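# Remove bottle cap, set it on desk, leave bottle upright

## Task

Twist the cap off the bottle, then place the cap on the desk and let go, leaving the bottle upright on the desk without support. At the end both bottle and cap must be still, must not be held or propped by the robot, must not be on the floor, and nothing the robot is touching may settle more than about a fingernail's thickness once released. A cap still held by a gripper when the job is unfinished earns nothing.

## Robot and tools

Robot: two six-joint arms, left_arm and right_arm, each ending in a parallel two-finger gripper with a wrist camera (cam_left_wrist, cam_right_wrist, both 616x616 fisheye). Bases in the scene frame: left_arm at (+0.038, +0.283, 0) m, right_arm at (+0.023, -0.225, 0) m, both turned only slightly about z. Scene frame: origin on the tabletop midway between the arms, +x out over the table, +z up, left_arm on the +y side. The names left and right do not match image sides.

Joint order, used in every row and every per-joint list: waist (joint1), shoulder (joint2), elbow (joint3), wrist pitch (joint4), wrist yaw (joint5), wrist roll (joint6). Stated ranges in rad: waist -2.618..3.054, shoulder 0..3.142, elbow 0..3.142, wrist pitch -1.571..1.571, wrist yaw -1.571..1.571, wrist roll -2.094..2.094; true ends may differ by up to 0.036 rad.

The row: every motion command is one flat list of 14 numbers covering both arms, each in [-1, 1]: left waist, shoulder, elbow, wrist pitch, wrist yaw, wrist roll, left opening, then the same seven for right_arm. The six joint numbers are scaled offsets, not absolute angles: 1.0 equals 1.202 rad (waist), 1.258 (shoulder), 1.238 (elbow), 2.073 (wrist pitch), 2.022 (wrist yaw and wrist roll); negative numbers turn the other way. The opening is absolute: +1 fully open, -1 closed. Give zeros for an arm you do not want to move.

execute_actions(actions): a list of up to 15 actions; each action is a table of up to 15 rows, one row per 1/30 s step, and a shorter table repeats its last row until 15 steps pass (one action = 0.5 s). Offsets in every row of an action are measured from the joint angles at that action's start (for the first action, the last reported angles), not from the previous row. An action that would push a joint more than 0.036 rad beyond its range is refused for both arms; a malformed action, or a bad first action, cancels the whole call. An empty list simply returns the current state and images.

move(target, speed, blocking): target is one 14-number row; its offsets are from the Joint positions in the latest result that printed them. All joints travel together along paths lasting 0.5 to 10 s, so the hand traces a curve; speed (0.01..2 rad/s, default 0.5) caps the joint with the longest travel. Paths do not avoid obstacles or the other arm. blocking=false returns after 0.5 s while motion continues; then use wait(0) to check, and wait or stop before sending new rows or moves. The extra move: line reports the ending (done, off_target, moving, held, fault), limits=held or limits=none, and the joint farthest from target for each arm.

wait(seconds, 0..10): lets time pass with last commands held; it ends early if a running move finishes. stop(): brakes a running move (fingers continue). zoom_image(camera, region): region [x0, y0, x1, y1] in pixels of that camera's last image, at most 504 by 504, for a closer look. read_manual(section) gives only licence texts. finished_scene(scene): pass the current scene's number to end it for good once the goal holds; its result reports success and the next task.

Results: each gripper's end_effector_position (m) and end_effector_quat_wxyz in the scene frame; this point sits between the finger pads about 1 cm behind the tips, fingers along the gripper's +z and closing along its y. Printed positions may be off, more at long reach. Joint positions/velocities give six joint angles (rad) plus finger gap in m (0.094 open). grip_measured gives the opening on the command scale, each gripper off by up to about 1 mm. Joint targets shows what the joints are currently chased toward. Step readings list joint angles at some steps; HELD marks steps where an arm's commands were held back. joint command not followed means the clearance check altered targets. joint sent to its limit means a joint hit its end. Torque lines are noisy and offset.

Motion caveats: each joint's target can lead its measured angle by only 0.202 (waist), 0.258 (shoulder), 0.238 (elbow), 0.573 (wrist pitch), 0.522 (yaw, roll) rad, and targets are scaled back if they would put the hand more than 70 mm from where it is, so large offsets need several actions and unfinished motion must be re-sent. Zero offsets can let an arm droop; restate the wanted angles and keep correcting. The robot keeps its last command while you think.

Gripping: to hold, command an opening about 0.03 below grip_measured (less for lighter grip); pads give roughly 50 to 62 N, less on thin parts, with a brief spike at contact. Pressing arms keep pressing until recommanded.

Avoid: dropping or knocking anything off the table, letting the arms collide or press each other, fast impacts and hard pushes, leaving the cap in the gripper, leaving the bottle or cap leaning on the robot, and long heavy holds that overheat motors (MOTOR HOT warns at 75 C; faults at 90 C and 100 C stop the arm). Brief outside tugs on held parts or pushes on loose objects may happen.

Each tool is called after "Request:" as name(argument=value, ...) on one line, values as JSON.

## Session

Request:
execute_actions(actions=[])

Scene clock: 0.00 s.
left_arm: end_effector_position=(+0.5823, +0.1386, +0.3883) grip_measured=+1.000 end_effector_quat_wxyz=(+0.517, +0.189, +0.834, +0.043) | right_arm: end_effector_position=(+0.3246, -0.4361, +0.3298) grip_measured=+1.000 end_effector_quat_wxyz=(+0.292, -0.486, +0.666, -0.484)
Joint names: [waist, shoulder, elbow, wrist pitch, wrist yaw, wrist roll]
Joint positions: left_arm=[-0.219  2.055  2.458 -0.89  -0.15   0.228  0.094] | right_arm=[-0.777  1.101  1.131 -0.426 -0.362 -1.804  0.094]
Joint velocities: left_arm=[ 0.002 -0.027  0.007 -0.007 -0.022 -0.066  0.   ] | right_arm=[ 0.012 -0.017 -0.007  0.051 -0.007 -0.007  0.   ]
Joint torques (N m, as the arm reports them, + toward a larger angle): no reading
Motor temperatures (°C, as the motors report them): left_arm=[19 18 19 17 19 18] | right_arm=[17 18 17 19 19 16]
Joint targets: left_arm=[-0.219 2.044 2.468 -0.883 -0.150 0.225] | right_arm=[-0.777 1.096 1.134 -0.442 -0.366 -1.797]

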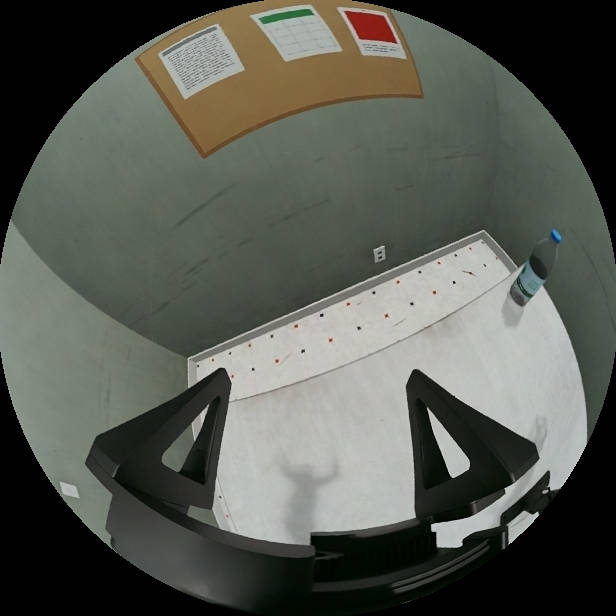

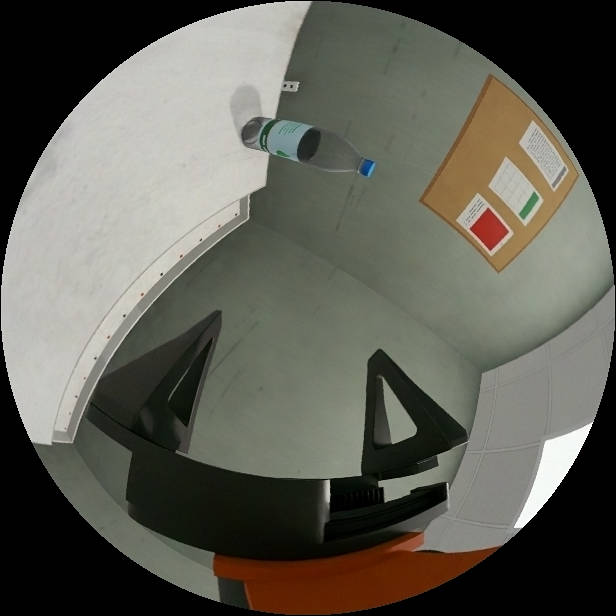

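Request:
move(target=[0,0,0,0,0,0,1,0.48,-0.08,-0.025,-0.036,0.179,0.892,1], speed=1.0)

Scene clock: 19.13 s.
left_arm: end_effector_position=(+0.5823, +0.1386, +0.3883) grip_measured=+1.000 end_effector_quat_wxyz=(+0.517, +0.189, +0.834, +0.043) | right_arm: end_effector_position=(+0.3676, -0.2986, +0.3401) grip_measured=+1.000 end_effector_quat_wxyz=(+0.562, +0.083, +0.821, -0.061)
Joint names: [waist, shoulder, elbow, wrist pitch, wrist yaw, wrist roll]
Joint positions: left_arm=[-0.219  2.055  2.458 -0.89  -0.15   0.228  0.094] | right_arm=[-0.207  1.025  1.131 -0.475 -0.006 -0.011  0.094]
Joint velocities: left_arm=[-0.017  0.012  0.007  0.022 -0.037  0.037  0.   ] | right_arm=[ 0.002 -0.002  0.017  0.022  0.007  0.037  0.   ]
Joint torques (N m, as the arm reports them, + toward a larger angle): left_arm=[  0.11 -10.48   6.61   1.51  -0.03   0.01] | right_arm=[ 0.5  -4.53  4.86  1.45  0.08  0.1 ]
Motor temperatures (°C, as the motors report them): left_arm=[19 21 20 20 19 18] | right_arm=[17 18 19 24 19 16]
Joint targets: left_arm=[-0.219 2.055 2.458 -0.890 -0.150 0.228] | right_arm=[-0.200 1.000 1.100 -0.500 0.001 -0.000]
move: off_target (right_arm); limits=none; left_arm: farthest joint: the waist, 0.000 radians from its target (0.000 radians at the start); right_arm: farthest joint: the elbow, 0.031 radians from its target (0.031 radians at the start)

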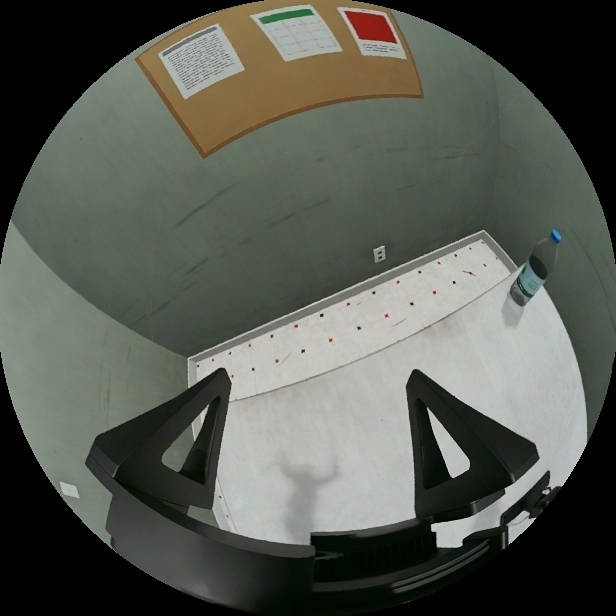

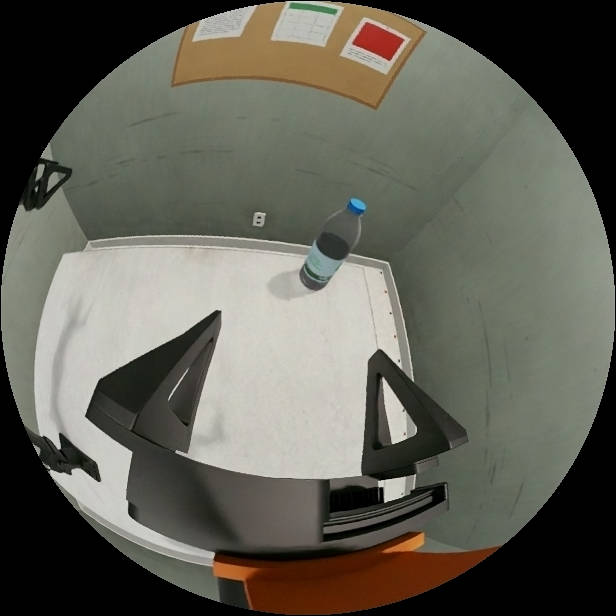

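Request:
move(target=[0,0,0,0,0,0,1,-0.052,0.5,-0.453,0.605,0,0,1], speed=0.8)

Scene clock: 30.73 s.
left_arm: end_effector_position=(+0.5823, +0.1386, +0.3883) grip_measured=+1.000 end_effector_quat_wxyz=(+0.517, +0.189, +0.834, +0.043) | right_arm: end_effector_position=(+0.4577, -0.3439, +0.1278) grip_measured=+1.000 end_effector_quat_wxyz=(+0.594, +0.103, +0.794, -0.082)
Joint names: [waist, shoulder, elbow, wrist pitch, wrist yaw, wrist roll]
Joint positions: left_arm=[-0.219  2.055  2.458 -0.89  -0.15   0.228  0.094] | right_arm=[-0.263  1.644  0.586  0.773 -0.006 -0.01   0.094]
Joint velocities: left_arm=[ 0.002 -0.007  0.007  0.11  -0.037  0.007  0.   ] | right_arm=[-0.022 -0.002  0.007 -0.007 -0.022 -0.022  0.   ]
Joint torques (N m, as the arm reports them, + toward a larger angle): left_arm=[  0.09 -10.47   6.62   1.5   -0.02  -0.02] | right_arm=[-0.49 -6.37  4.52  1.77  0.01 -0.01]
Motor temperatures (°C, as the motors report them): left_arm=[19 22 20 21 19 18] | right_arm=[17 19 19 25 19 16]
Joint targets: left_arm=[-0.219 2.055 2.458 -0.890 -0.150 0.228] | right_arm=[-0.270 1.654 0.570 0.779 -0.007 -0.011]
move: done; limits=none; left_arm: farthest joint: the waist, 0.000 radians from its target (0.000 radians at the start); right_arm: farthest joint: the elbow, 0.016 radians from its target (0.561 radians at the start)

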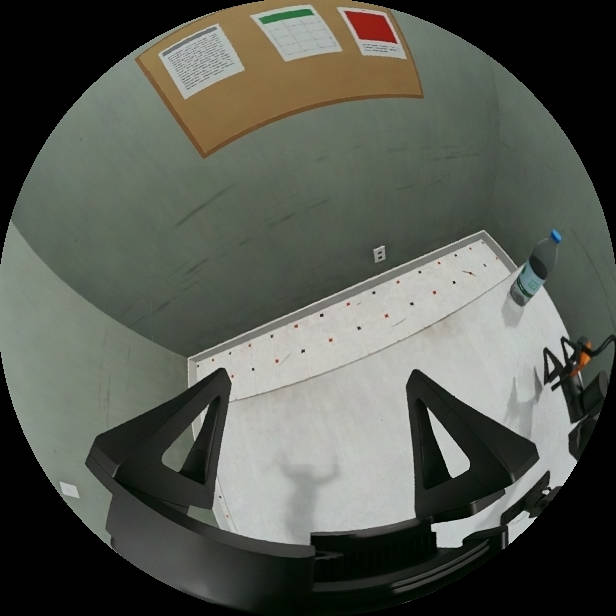

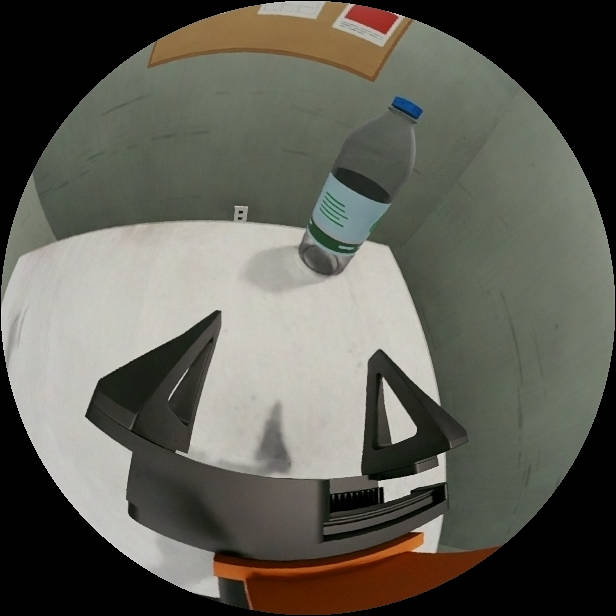

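Request:
move(target=[0,0,0,0,0,0,1,0,0.337,0.242,0.125,0,0,1], speed=0.4)

Scene clock: 38.37 s.
left_arm: end_effector_position=(+0.5823, +0.1386, +0.3883) grip_measured=+1.000 end_effector_quat_wxyz=(+0.517, +0.189, +0.834, +0.043) | right_arm: end_effector_position=(+0.5373, -0.3661, +0.1042) grip_measured=+1.000 end_effector_quat_wxyz=(+0.638, +0.098, +0.758, -0.088)
Joint names: [waist, shoulder, elbow, wrist pitch, wrist yaw, wrist roll]
Joint positions: left_arm=[-0.219  2.055  2.458 -0.89  -0.15   0.228  0.094] | right_arm=[-0.263  2.054  0.857  1.027 -0.006 -0.01   0.094]
Joint velocities: left_arm=[-0.012 -0.002 -0.007 -0.022 -0.022 -0.095  0.   ] | right_arm=[ 0.007  0.002  0.002 -0.022 -0.037 -0.037  0.   ]
Joint torques (N m, as the arm reports them, + toward a larger angle): left_arm=[  0.03 -10.48   6.69   1.51  -0.04   0.02] | right_arm=[ 0.01 -9.09  7.3   1.79  0.02  0.  ]
Motor temperatures (°C, as the motors report them): left_arm=[19 22 20 22 19 18] | right_arm=[17 19 19 27 19 16]
Joint targets: left_arm=[-0.219 2.055 2.458 -0.890 -0.150 0.228] | right_arm=[-0.263 2.068 0.885 1.032 -0.006 -0.010]
move: off_target (right_arm); limits=none; left_arm: farthest joint: the waist, 0.000 radians from its target (0.000 radians at the start); right_arm: farthest joint: the elbow, 0.029 radians from its target (0.300 radians at the start)

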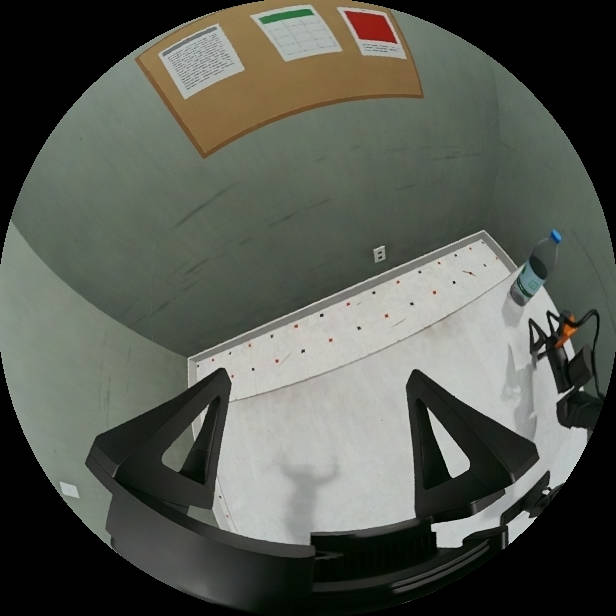

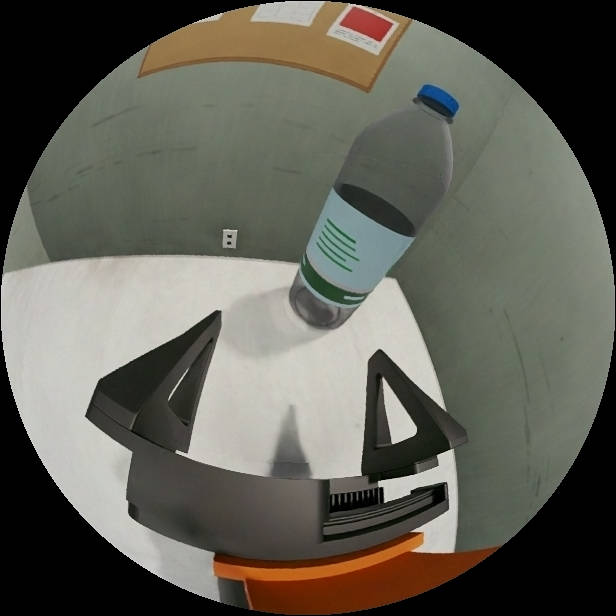

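Request:
move(target=[0,0,0,0,0,0,1,-0.03,0.135,0.22,-0.016,0,0,1], speed=0.3)

Scene clock: 45.50 s.
left_arm: end_effector_position=(+0.5823, +0.1386, +0.3883) grip_measured=+1.000 end_effector_quat_wxyz=(+0.517, +0.189, +0.834, +0.043) | right_arm: end_effector_position=(+0.5856, -0.3977, +0.1197) grip_measured=+1.000 end_effector_quat_wxyz=(+0.670, +0.105, +0.728, -0.103)
Joint names: [waist, shoulder, elbow, wrist pitch, wrist yaw, wrist roll]
Joint positions: left_arm=[-0.219  2.055  2.458 -0.89  -0.15   0.228  0.094] | right_arm=[-0.292  2.204  1.102  1.02  -0.006 -0.01   0.094]
Joint velocities: left_arm=[-0.012  0.002 -0.002 -0.066 -0.066 -0.037  0.   ] | right_arm=[-0.012  0.012  0.002  0.037 -0.037  0.037  0.   ]
Joint torques (N m, as the arm reports them, + toward a larger angle): left_arm=[  0.15 -10.56   6.64   1.53  -0.04  -0.03] | right_arm=[ -0.34 -10.43   7.68   1.5    0.01  -0.01]
Motor temperatures (°C, as the motors report them): left_arm=[19 22 20 22 19 18] | right_arm=[17 20 19 28 19 16]
Joint targets: left_arm=[-0.219 2.055 2.458 -0.890 -0.150 0.228] | right_arm=[-0.299 2.223 1.129 0.993 -0.006 -0.010]
move: off_target (right_arm); limits=none; left_arm: farthest joint: the waist, 0.000 radians from its target (0.000 radians at the start); right_arm: farthest joint: the elbow, 0.027 radians from its target (0.272 radians at the start)

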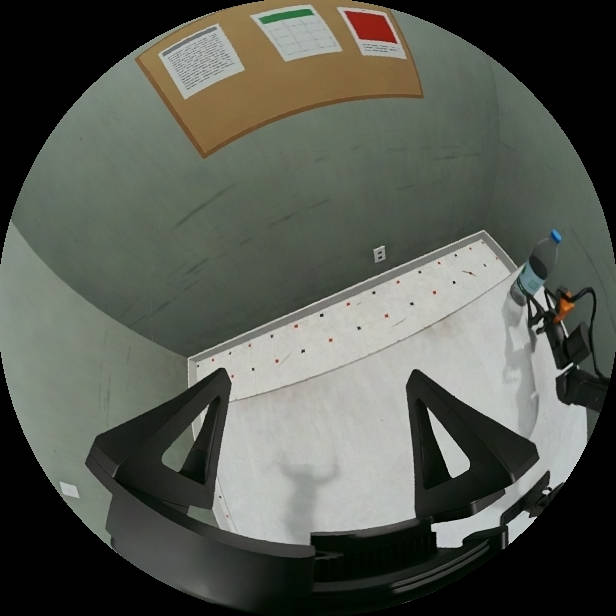

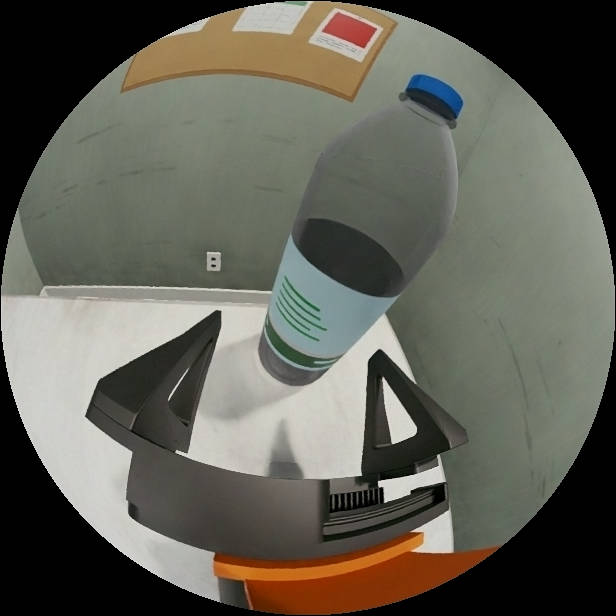

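Request:
move(target=[0,0,0,0,0,0,1,-0.028,0.05,0.06,0,0,0,1], speed=0.2)

Scene clock: 54.30 s.
left_arm: end_effector_position=(+0.5823, +0.1386, +0.3883) grip_measured=+1.000 end_effector_quat_wxyz=(+0.517, +0.189, +0.834, +0.043) | right_arm: end_effector_position=(+0.5893, -0.4172, +0.1121) grip_measured=+1.000 end_effector_quat_wxyz=(+0.668, +0.115, +0.726, -0.113)
Joint names: [waist, shoulder, elbow, wrist pitch, wrist yaw, wrist roll]
Joint positions: left_arm=[-0.219  2.055  2.458 -0.89  -0.15   0.228  0.094] | right_arm=[-0.322  2.25   1.148  1.02  -0.006 -0.01   0.094]
Joint velocities: left_arm=[-0.012  0.002 -0.002 -0.007 -0.037  0.051  0.   ] | right_arm=[-0.007  0.012 -0.017 -0.051 -0.007 -0.037  0.   ]
Joint torques (N m, as the arm reports them, + toward a larger angle): left_arm=[  0.08 -10.51   6.7    1.52  -0.03   0.  ] | right_arm=[ -0.21 -10.94   7.82   1.73   0.02   0.  ]
Motor temperatures (°C, as the motors report them): left_arm=[19 23 21 22 19 18] | right_arm=[17 22 20 28 19 16]
Joint targets: left_arm=[-0.219 2.055 2.458 -0.890 -0.150 0.228] | right_arm=[-0.326 2.267 1.177 1.020 -0.006 -0.010]
move: off_target (right_arm); limits=none; left_arm: farthest joint: the waist, 0.000 radians from its target (0.000 radians at the start); right_arm: farthest joint: the elbow, 0.029 radians from its target (0.074 radians at the start)

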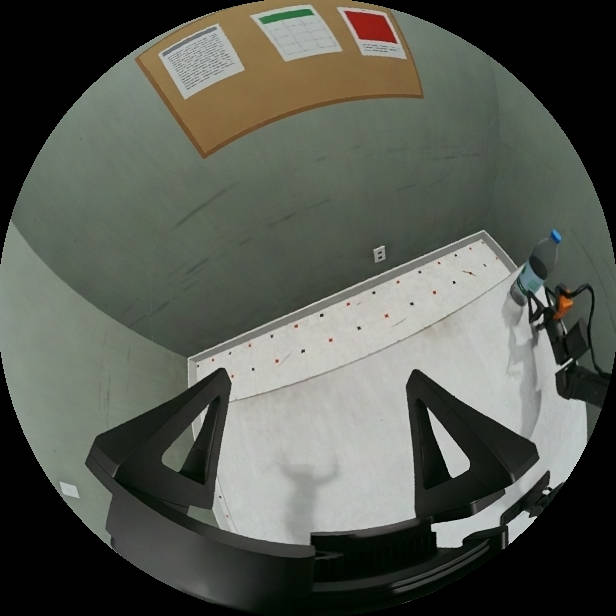

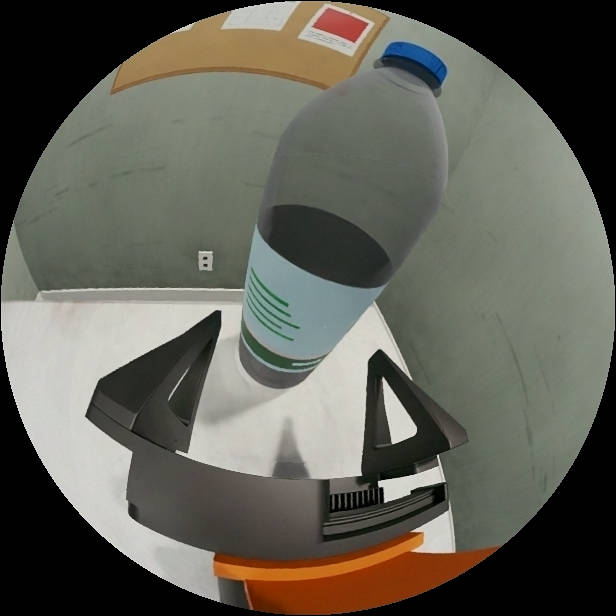

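Request:
move(target=[0,0,0,0,0,0,1,0,0.096,0.179,-0.055,0,0,1], speed=0.15)

Scene clock: 62.27 s.
left_arm: end_effector_position=(+0.5823, +0.1386, +0.3883) grip_measured=+1.000 end_effector_quat_wxyz=(+0.517, +0.189, +0.834, +0.043) | right_arm: end_effector_position=(+0.6242, -0.4293, +0.1118) grip_measured=+1.000 end_effector_quat_wxyz=(+0.670, +0.115, +0.725, -0.113)
Joint names: [waist, shoulder, elbow, wrist pitch, wrist yaw, wrist roll]
Joint positions: left_arm=[-0.219  2.055  2.458 -0.89  -0.15   0.228  0.094] | right_arm=[-0.322  2.35   1.341  0.932 -0.006 -0.01   0.094]
Joint velocities: left_arm=[ 0.012 -0.012 -0.007 -0.037 -0.037  0.066  0.   ] | right_arm=[ 0.002 -0.007  0.027 -0.007 -0.022  0.022  0.   ]
Joint torques (N m, as the arm reports them, + toward a larger angle): left_arm=[  0.07 -10.46   6.66   1.5   -0.04   0.  ] | right_arm=[  0.02 -11.86   8.14   1.52   0.01  -0.01]
Motor temperatures (°C, as the motors report them): left_arm=[19 23 21 23 19 18] | right_arm=[17 23 20 29 19 16]
Joint targets: left_arm=[-0.219 2.055 2.458 -0.890 -0.150 0.228] | right_arm=[-0.322 2.370 1.369 0.906 -0.006 -0.010]
move: off_target (right_arm); limits=none; left_arm: farthest joint: the waist, 0.000 radians from its target (0.000 radians at the start); right_arm: farthest joint: the elbow, 0.029 radians from its target (0.222 radians at the start)

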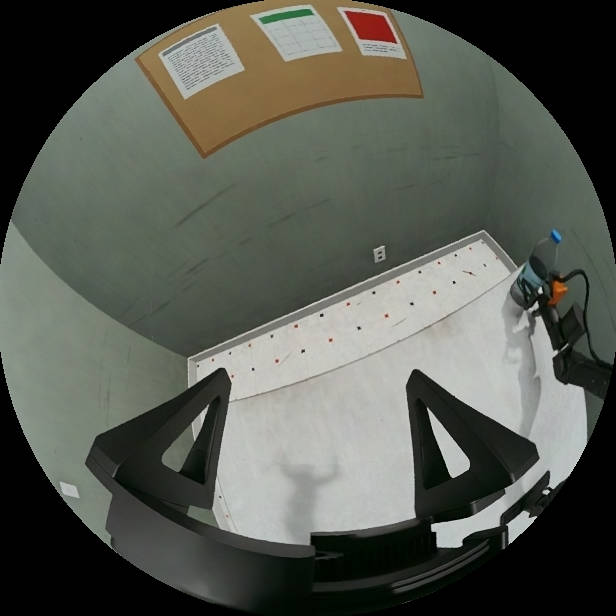

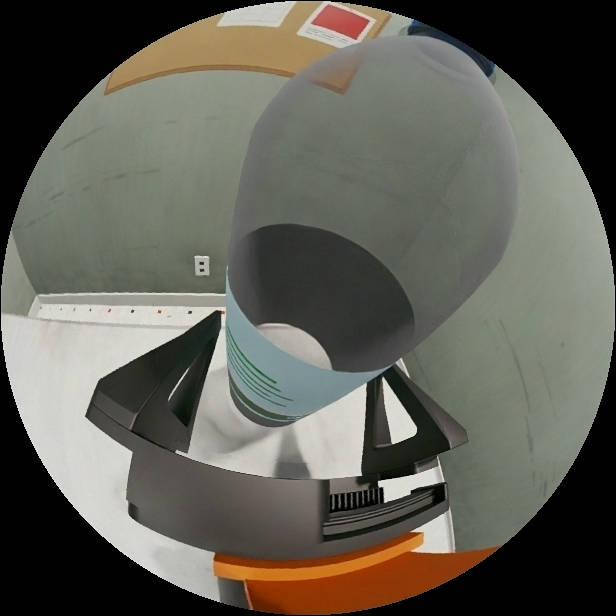

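Request:
move(target=[0,0,0,0,0,0,1,0,0.048,0.078,0,0,0,1], speed=0.1)

Request:
move(target=[0,0,0,0,0,0,1,0,0.016,0.023,0,0,0,0.5], speed=0.1)

Scene clock: 70.80 s.
left_arm: end_effector_position=(+0.5823, +0.1386, +0.3883) grip_measured=+1.000 end_effector_quat_wxyz=(+0.517, +0.189, +0.834, +0.043) | right_arm: end_effector_position=(+0.6362, -0.4334, +0.1156) grip_measured=+1.000 end_effector_quat_wxyz=(+0.680, +0.114, +0.716, -0.115)
Joint names: [waist, shoulder, elbow, wrist pitch, wrist yaw, wrist roll]
Joint positions: left_arm=[-0.219  2.055  2.458 -0.89  -0.15   0.228  0.094] | right_arm=[-0.322  2.391  1.409  0.932 -0.006 -0.01   0.094]
Joint velocities: left_arm=[-0.007 -0.012 -0.002 -0.051 -0.007  0.051  0.   ] | right_arm=[ 0.007 -0.002  0.017 -0.007 -0.007 -0.007  0.   ]
Joint torques (N m, as the arm reports them, + toward a larger angle): left_arm=[  0.05 -10.5    6.67   1.51  -0.04  -0.01] | right_arm=[  0.   -12.22   8.28   1.73   0.01   0.  ]
Motor temperatures (°C, as the motors report them): left_arm=[19 23 21 23 19 18] | right_arm=[17 24 20 30 19 16]
Joint targets: left_arm=[-0.219 2.055 2.458 -0.890 -0.150 0.228] | right_arm=[-0.322 2.411 1.437 0.932 -0.006 -0.010]
move: off_target (right_arm); limits=none; left_arm: farthest joint: the waist, 0.000 radians from its target (0.000 radians at the start); right_arm: farthest joint: the elbow, 0.029 radians from its target (0.097 radians at the start)

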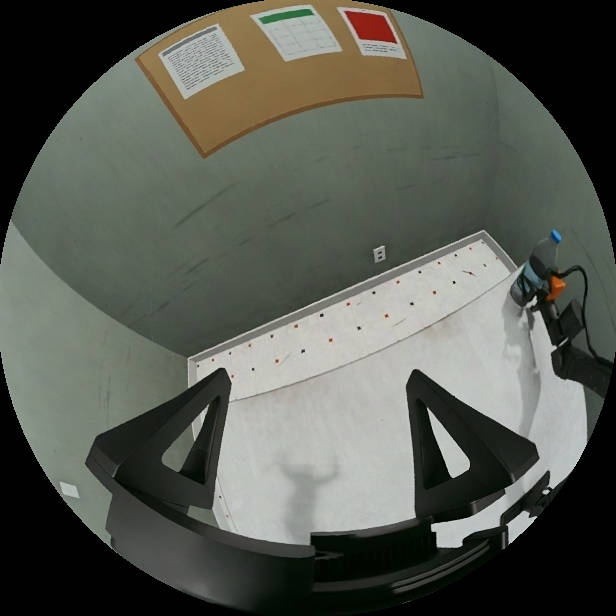

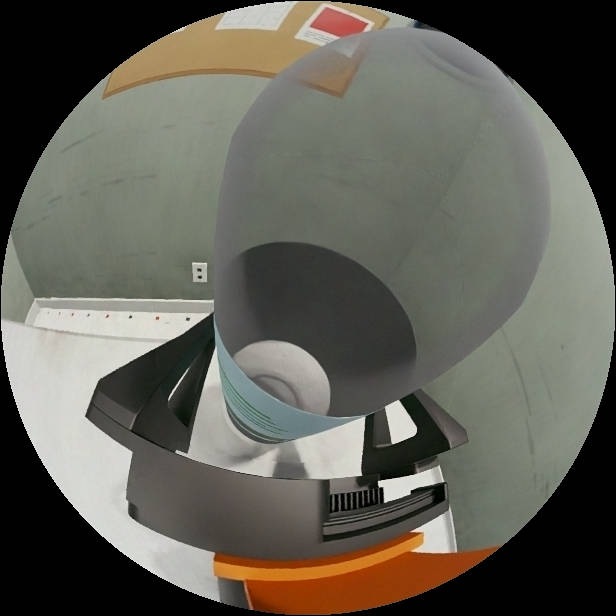

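Scene clock: 71.50 s.
left_arm: end_effector_position=(+0.5823, +0.1386, +0.3883) grip_measured=+1.000 end_effector_quat_wxyz=(+0.517, +0.189, +0.834, +0.043) | right_arm: end_effector_position=(+0.6362, -0.4334, +0.1156) grip_measured=+0.637 end_effector_quat_wxyz=(+0.680, +0.114, +0.716, -0.115)
Joint names: [waist, shoulder, elbow, wrist pitch, wrist yaw, wrist roll]
Joint positions: left_arm=[-0.219  2.055  2.458 -0.89  -0.15   0.228  0.094] | right_arm=[-0.322  2.391  1.409  0.932 -0.006 -0.01   0.077]
Joint velocities: left_arm=[ 0.022  0.007  0.007  0.022 -0.066  0.095  0.   ] | right_arm=[-0.022 -0.007  0.002  0.007  0.007  0.037  0.   ]
Joint torques (N m, as the arm reports them, + toward a larger angle): left_arm=[  0.11 -10.49   6.64   1.53  -0.05  -0.01] | right_arm=[ -0.02 -12.19   8.27   1.73   0.02  -0.01]
Motor temperatures (°C, as the motors report them): left_arm=[19 23 21 23 19 18] | right_arm=[17 24 20 30 19 16]
Joint targets: left_arm=[-0.219 2.055 2.458 -0.890 -0.150 0.228] | right_arm=[-0.322 2.411 1.437 0.932 -0.007 -0.010]
move: off_target (right_arm); limits=none; left_arm: farthest joint: the waist, 0.000 radians from its target (0.000 radians at the start); right_arm: farthest joint: the elbow, 0.029 radians from its target (0.029 radians at the start)

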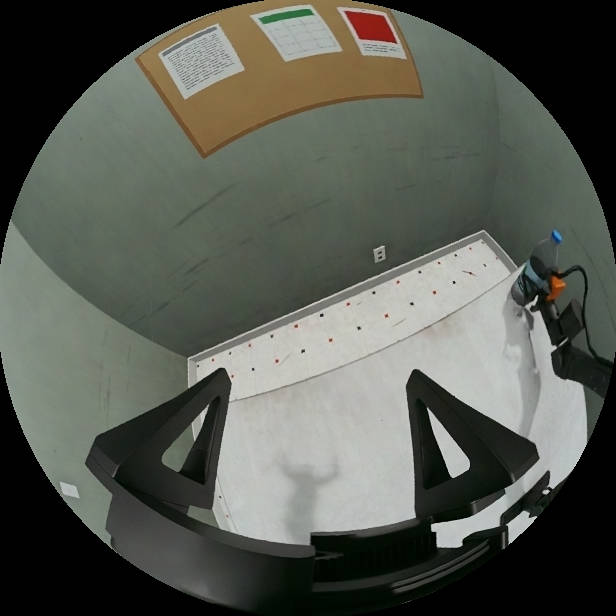

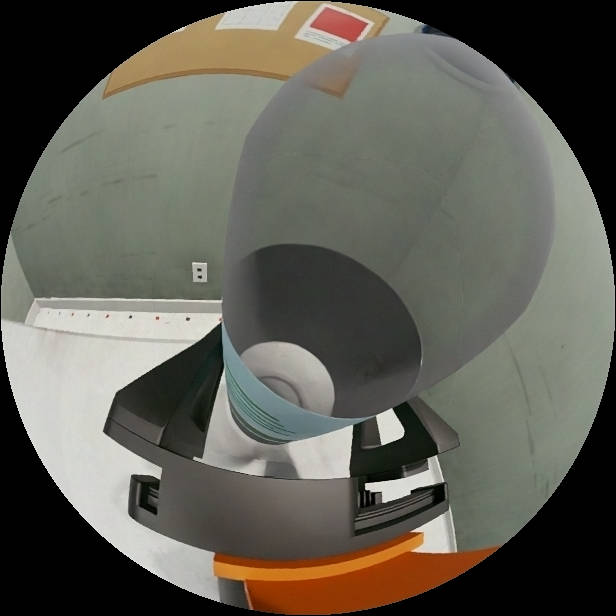

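Request:
move(target=[0,0,0,0,0,0,1,0,-0.11,0.023,-0.06,0,0,0.57], speed=0.2)

Scene clock: 93.23 s.
left_arm: end_effector_position=(+0.5823, +0.1386, +0.3883) grip_measured=+1.000 end_effector_quat_wxyz=(+0.517, +0.189, +0.834, +0.043) | right_arm: end_effector_position=(+0.6325, -0.4321, +0.1655) grip_measured=+0.637 end_effector_quat_wxyz=(+0.685, +0.113, +0.711, -0.116)
Joint names: [waist, shoulder, elbow, wrist pitch, wrist yaw, wrist roll]
Joint positions: left_arm=[-0.219  2.055  2.458 -0.89  -0.15   0.228  0.094] | right_arm=[-0.322  2.269  1.409  0.824 -0.006 -0.01   0.077]
Joint velocities: left_arm=[ 0.017  0.002 -0.007  0.007 -0.007 -0.022  0.   ] | right_arm=[ 0.007 -0.012 -0.022  0.022 -0.007 -0.037  0.   ]
Joint torques (N m, as the arm reports them, + toward a larger angle): left_arm=[  0.05 -10.51   6.65   1.51  -0.04   0.  ] | right_arm=[  0.02 -14.42   8.76   1.6    0.02   0.  ]
Motor temperatures (°C, as the motors report them): left_arm=[19 24 21 24 19 18] | right_arm=[17 26 21 32 19 16]
Joint targets: left_arm=[-0.219 2.055 2.458 -0.890 -0.150 0.228] | right_arm=[-0.322 2.253 1.437 0.808 -0.006 -0.010]
move: off_target (right_arm); limits=none; left_arm: farthest joint: the waist, 0.000 radians from its target (0.000 radians at the start); right_arm: farthest joint: the elbow, 0.029 radians from its target (0.029 radians at the start)

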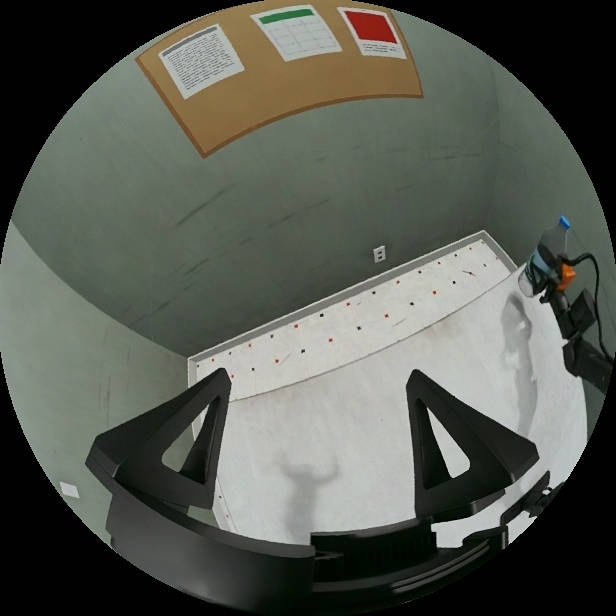

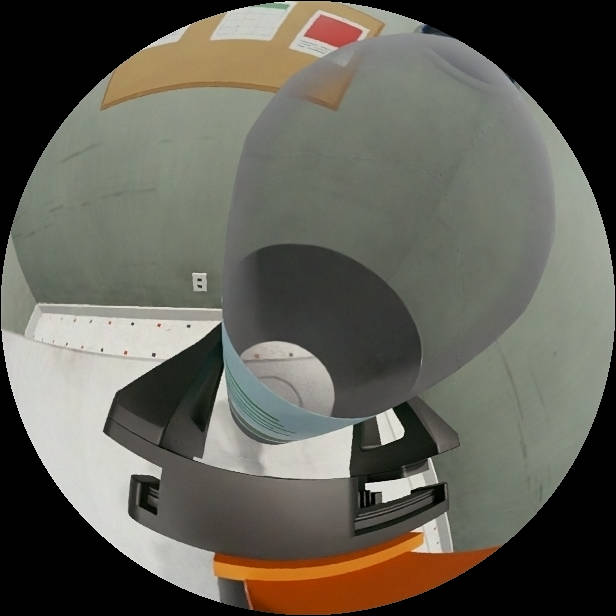

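Request:
move(target=[-0.497,-0.416,-0.493,-0.101,0.074,-0.113,1,0.058,-0.421,-0.843,0.268,-0.461,-0.388,0.57], speed=0.4)

Scene clock: 101.83 s.
left_arm: end_effector_position=(+0.2936, -0.0348, +0.3378) grip_measured=+1.000 end_effector_quat_wxyz=(+0.347, +0.403, +0.831, -0.161) | right_arm: end_effector_position=(+0.4021, -0.1798, +0.1493) grip_measured=+0.637 end_effector_quat_wxyz=(+0.706, -0.470, +0.528, -0.047)
Joint names: [waist, shoulder, elbow, wrist pitch, wrist yaw, wrist roll]
Joint positions: left_arm=[-0.811  1.558  1.864 -1.09  -0.011  0.006  0.094] | right_arm=[-0.258  1.76   0.386  1.374 -0.929 -0.794  0.077]
Joint velocities: left_arm=[-0.007 -0.007 -0.017 -0.007 -0.066 -0.022  0.   ] | right_arm=[-0.002 -0.017  0.012  0.037  0.037 -0.022  0.001]
Joint torques (N m, as the arm reports them, + toward a larger angle): left_arm=[-0.3  -8.34  5.53  1.18  0.08 -0.04] | right_arm=[ 0.42 -7.89  2.29  1.52 -0.09 -0.02]
Motor temperatures (°C, as the motors report them): left_arm=[19 24 21 24 19 18] | right_arm=[17 26 21 33 19 16]
Joint targets: left_arm=[-0.816 1.531 1.848 -1.100 -0.000 -0.001] | right_arm=[-0.252 1.739 0.365 1.380 -0.938 -0.794]
move: off_target (left_arm); limits=none; left_arm: farthest joint: the shoulder, 0.027 radians from its target (0.523 radians at the start); right_arm: farthest joint: the shoulder, 0.020 radians from its target (0.529 radians at the start)

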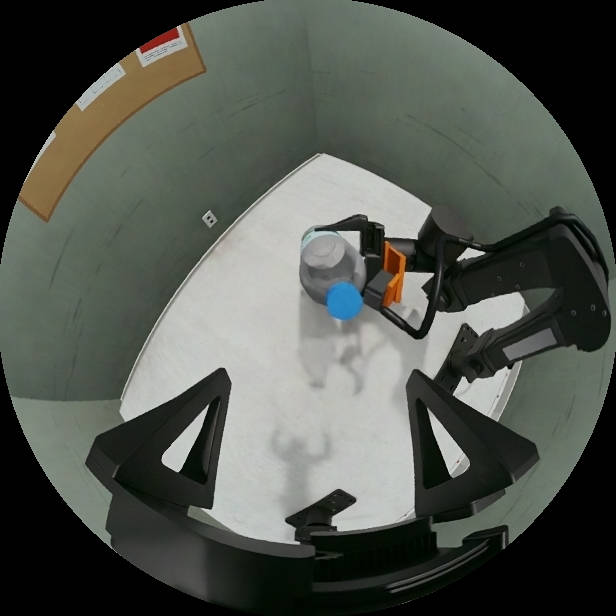

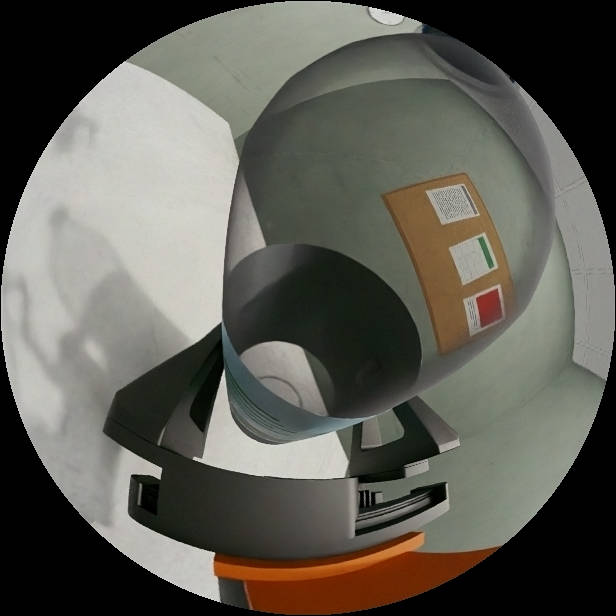

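Request:
move(target=[-0.072,0.052,-0.073,0.064,-0.053,0,1,0,0,0,0,0,0,0.57], speed=0.2)

Scene clock: 110.17 s.
left_arm: end_effector_position=(+0.2957, -0.0666, +0.3015) grip_measured=+1.000 end_effector_quat_wxyz=(+0.348, +0.423, +0.826, -0.129) | right_arm: end_effector_position=(+0.4021, -0.1797, +0.1494) grip_measured=+0.637 end_effector_quat_wxyz=(+0.706, -0.471, +0.528, -0.047)
Joint names: [waist, shoulder, elbow, wrist pitch, wrist yaw, wrist roll]
Joint positions: left_arm=[-0.892  1.619  1.784 -0.981 -0.105  0.006  0.094] | right_arm=[-0.258  1.76   0.386  1.374 -0.93  -0.795  0.077]
Joint velocities: left_arm=[ 0.002  0.012 -0.002  0.051 -0.081  0.022  0.   ] | right_arm=[ 0.007  0.002 -0.032  0.095 -0.037  0.007 -0.001]
Joint torques (N m, as the arm reports them, + toward a larger angle): left_arm=[-0.39 -6.76  6.35  1.44 -0.13  0.01] | right_arm=[-0.01 -6.38  3.85  1.47 -0.01 -0.01]
Motor temperatures (°C, as the motors report them): left_arm=[19 24 21 24 19 18] | right_arm=[17 24 20 33 19 16]
Joint targets: left_arm=[-0.898 1.624 1.773 -0.958 -0.118 0.006] | right_arm=[-0.258 1.760 0.386 1.374 -0.929 -0.794]
move: off_target (left_arm); limits=none; left_arm: farthest joint: the wrist pitch, 0.024 radians from its target (0.133 radians at the start); right_arm: farthest joint: the wrist yaw, 0.001 radians from its target (0.001 radians at the start)

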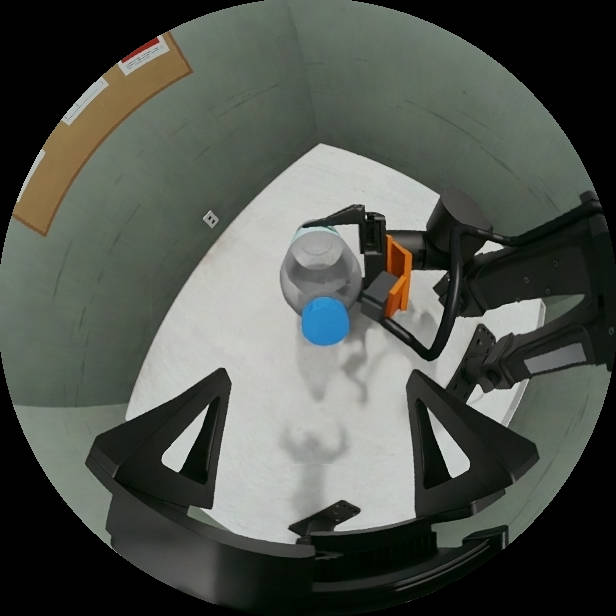

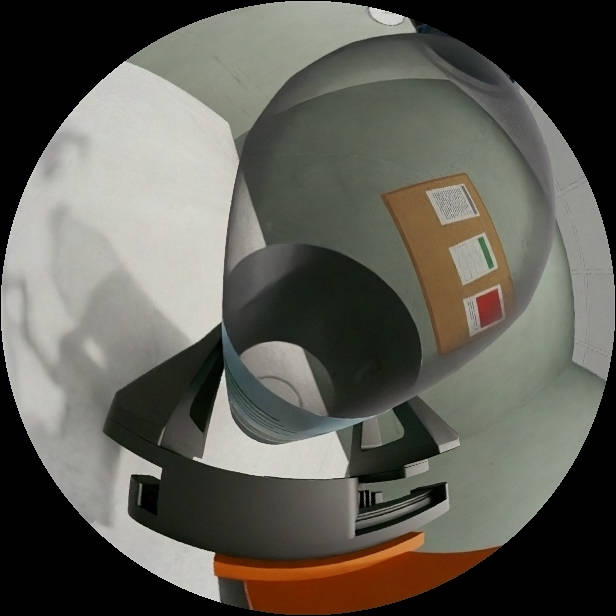

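Request:
move(target=[0,0,0,0.028,0,0.777,1,0,0,0,0,0,0,0.57], speed=1.0)

Scene clock: 117.90 s.
left_arm: end_effector_position=(+0.2998, -0.0726, +0.3087) grip_measured=+1.000 end_effector_quat_wxyz=(+0.356, +0.876, +0.284, +0.160) | right_arm: end_effector_position=(+0.4021, -0.1797, +0.1494) grip_measured=+0.637 end_effector_quat_wxyz=(+0.706, -0.471, +0.528, -0.047)
Joint names: [waist, shoulder, elbow, wrist pitch, wrist yaw, wrist roll]
Joint positions: left_arm=[-0.892  1.619  1.784 -0.94  -0.105  1.577  0.094] | right_arm=[-0.258  1.76   0.386  1.374 -0.93  -0.795  0.077]
Joint velocities: left_arm=[-0.012 -0.007 -0.002  0.022  0.081 -0.007  0.   ] | right_arm=[ 0.007 -0.002  0.007 -0.022  0.066 -0.022  0.   ]
Joint torques (N m, as the arm reports them, + toward a larger angle): left_arm=[ 0.09 -7.16  7.12  1.42 -0.04  0.  ] | right_arm=[-0.02 -6.43  3.89  1.47  0.   -0.01]
Motor temperatures (°C, as the motors report them): left_arm=[19 23 21 24 19 18] | right_arm=[17 23 19 33 19 16]
Joint targets: left_arm=[-0.892 1.619 1.784 -0.923 -0.105 1.577] | right_arm=[-0.258 1.760 0.386 1.374 -0.930 -0.795]
move: done; limits=none; left_arm: farthest joint: the wrist pitch, 0.017 radians from its target (0.058 radians at the start); right_arm: farthest joint: the waist, 0.000 radians from its target (0.000 radians at the start)

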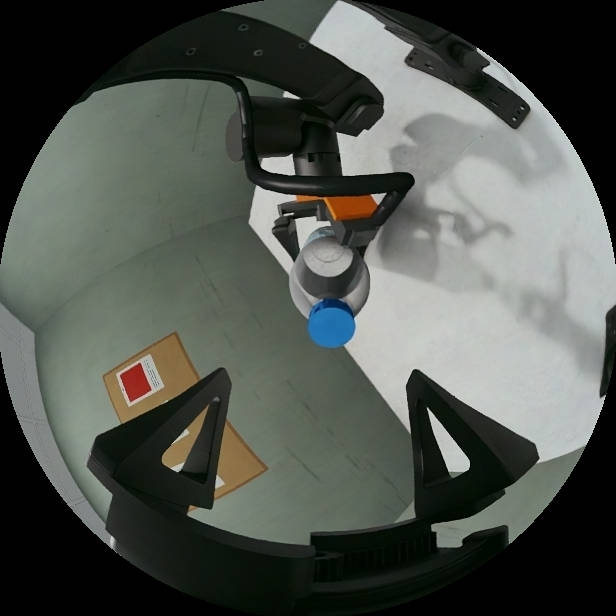

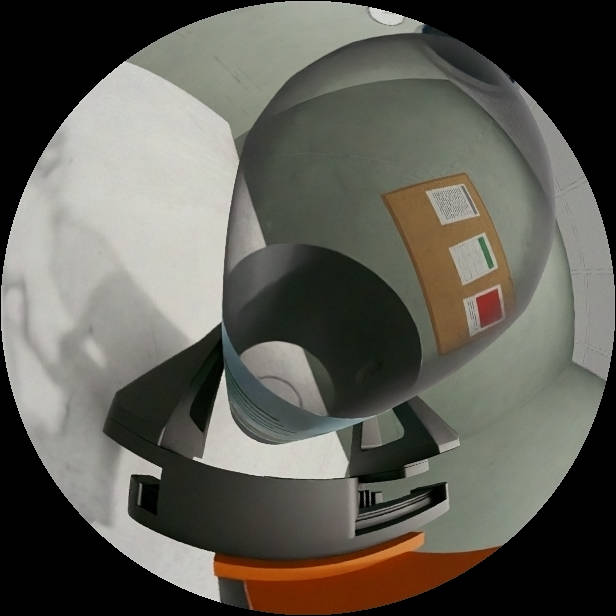

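Request:
move(target=[0,0.043,-0.039,0.04,0,0,1,0,0,0,0,0,0,0.57], speed=0.15)

Scene clock: 127.90 s.
left_arm: end_effector_position=(+0.3094, -0.0870, +0.2827) grip_measured=+1.000 end_effector_quat_wxyz=(+0.346, +0.880, +0.285, +0.157) | right_arm: end_effector_position=(+0.4021, -0.1797, +0.1494) grip_measured=+0.637 end_effector_quat_wxyz=(+0.706, -0.471, +0.528, -0.047)
Joint names: [waist, shoulder, elbow, wrist pitch, wrist yaw, wrist roll]
Joint positions: left_arm=[-0.892  1.67   1.746 -0.874 -0.105  1.578  0.094] | right_arm=[-0.258  1.76   0.386  1.374 -0.93  -0.795  0.077]
Joint velocities: left_arm=[ 0.007 -0.002 -0.002 -0.022 -0.037  0.007  0.   ] | right_arm=[ 0.012 -0.007 -0.007 -0.007  0.022 -0.037  0.   ]
Joint torques (N m, as the arm reports them, + toward a larger angle): left_arm=[ 0.11 -7.47  6.53  1.4  -0.04 -0.01] | right_arm=[ 0.   -6.41  3.88  1.47  0.    0.  ]
Motor temperatures (°C, as the motors report them): left_arm=[19 23 21 24 19 18] | right_arm=[17 22 19 33 19 16]
Joint targets: left_arm=[-0.892 1.673 1.736 -0.857 -0.105 1.577] | right_arm=[-0.258 1.760 0.386 1.374 -0.930 -0.795]
move: done; limits=none; left_arm: farthest joint: the wrist pitch, 0.017 radians from its target (0.083 radians at the start); right_arm: farthest joint: the waist, 0.000 radians from its target (0.000 radians at the start)

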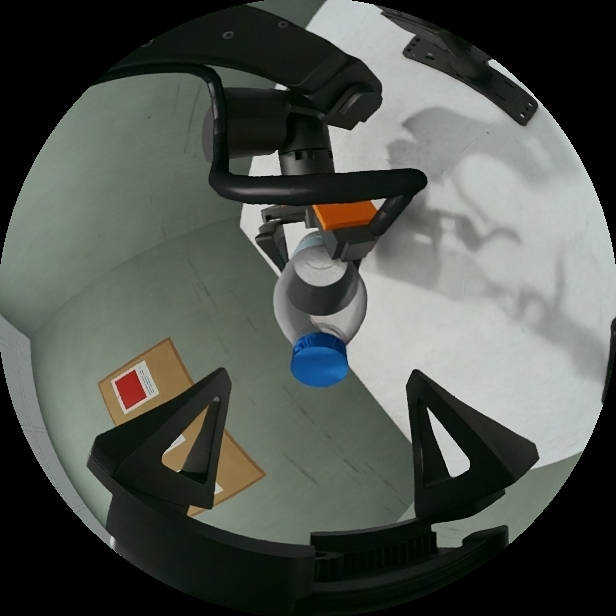

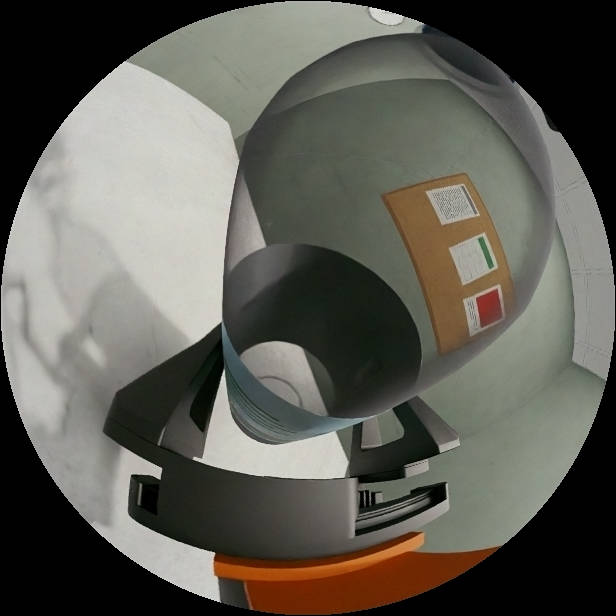

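Request:
move(target=[0,0.03,-0.028,0.036,0,0.2,0,0,0,0,0,0,0,0.57], speed=0.3)

Scene clock: 133.93 s.
left_arm: end_effector_position=(+0.3166, -0.0977, +0.2727) grip_measured=+0.002 end_effector_quat_wxyz=(+0.313, +0.917, +0.103, +0.226) | right_arm: end_effector_position=(+0.4021, -0.1797, +0.1494) grip_measured=+0.637 end_effector_quat_wxyz=(+0.706, -0.471, +0.528, -0.047)
Joint names: [waist, shoulder, elbow, wrist pitch, wrist yaw, wrist roll]
Joint positions: left_arm=[-0.892  1.697  1.726 -0.813 -0.105  1.98   0.047] | right_arm=[-0.258  1.76   0.386  1.374 -0.93  -0.795  0.077]
Joint velocities: left_arm=[-0.007 -0.002 -0.007  0.022 -0.037 -0.007 -0.   ] | right_arm=[-0.007  0.002 -0.027  0.007 -0.022 -0.007  0.   ]
Joint torques (N m, as the arm reports them, + toward a larger angle): left_arm=[ 0.12 -7.35  6.26  1.36 -0.03  0.02] | right_arm=[-0.01 -6.37  3.87  1.48 -0.01 -0.01]
Motor temperatures (°C, as the motors report them): left_arm=[19 23 21 24 19 18] | right_arm=[17 22 19 33 19 16]
Joint targets: left_arm=[-0.892 1.708 1.711 -0.799 -0.105 1.982] | right_arm=[-0.258 1.760 0.386 1.374 -0.930 -0.795]
move: done; limits=none; left_arm: farthest joint: the elbow, 0.015 radians from its target (0.035 radians at the start); right_arm: farthest joint: the waist, 0.000 radians from its target (0.000 radians at the start)

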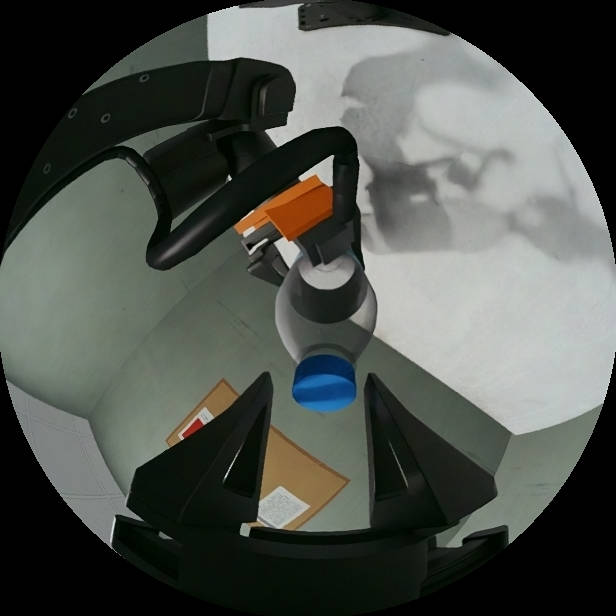

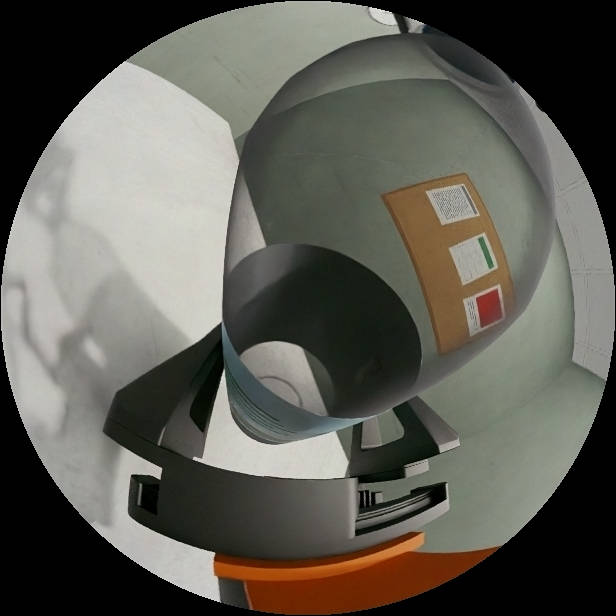

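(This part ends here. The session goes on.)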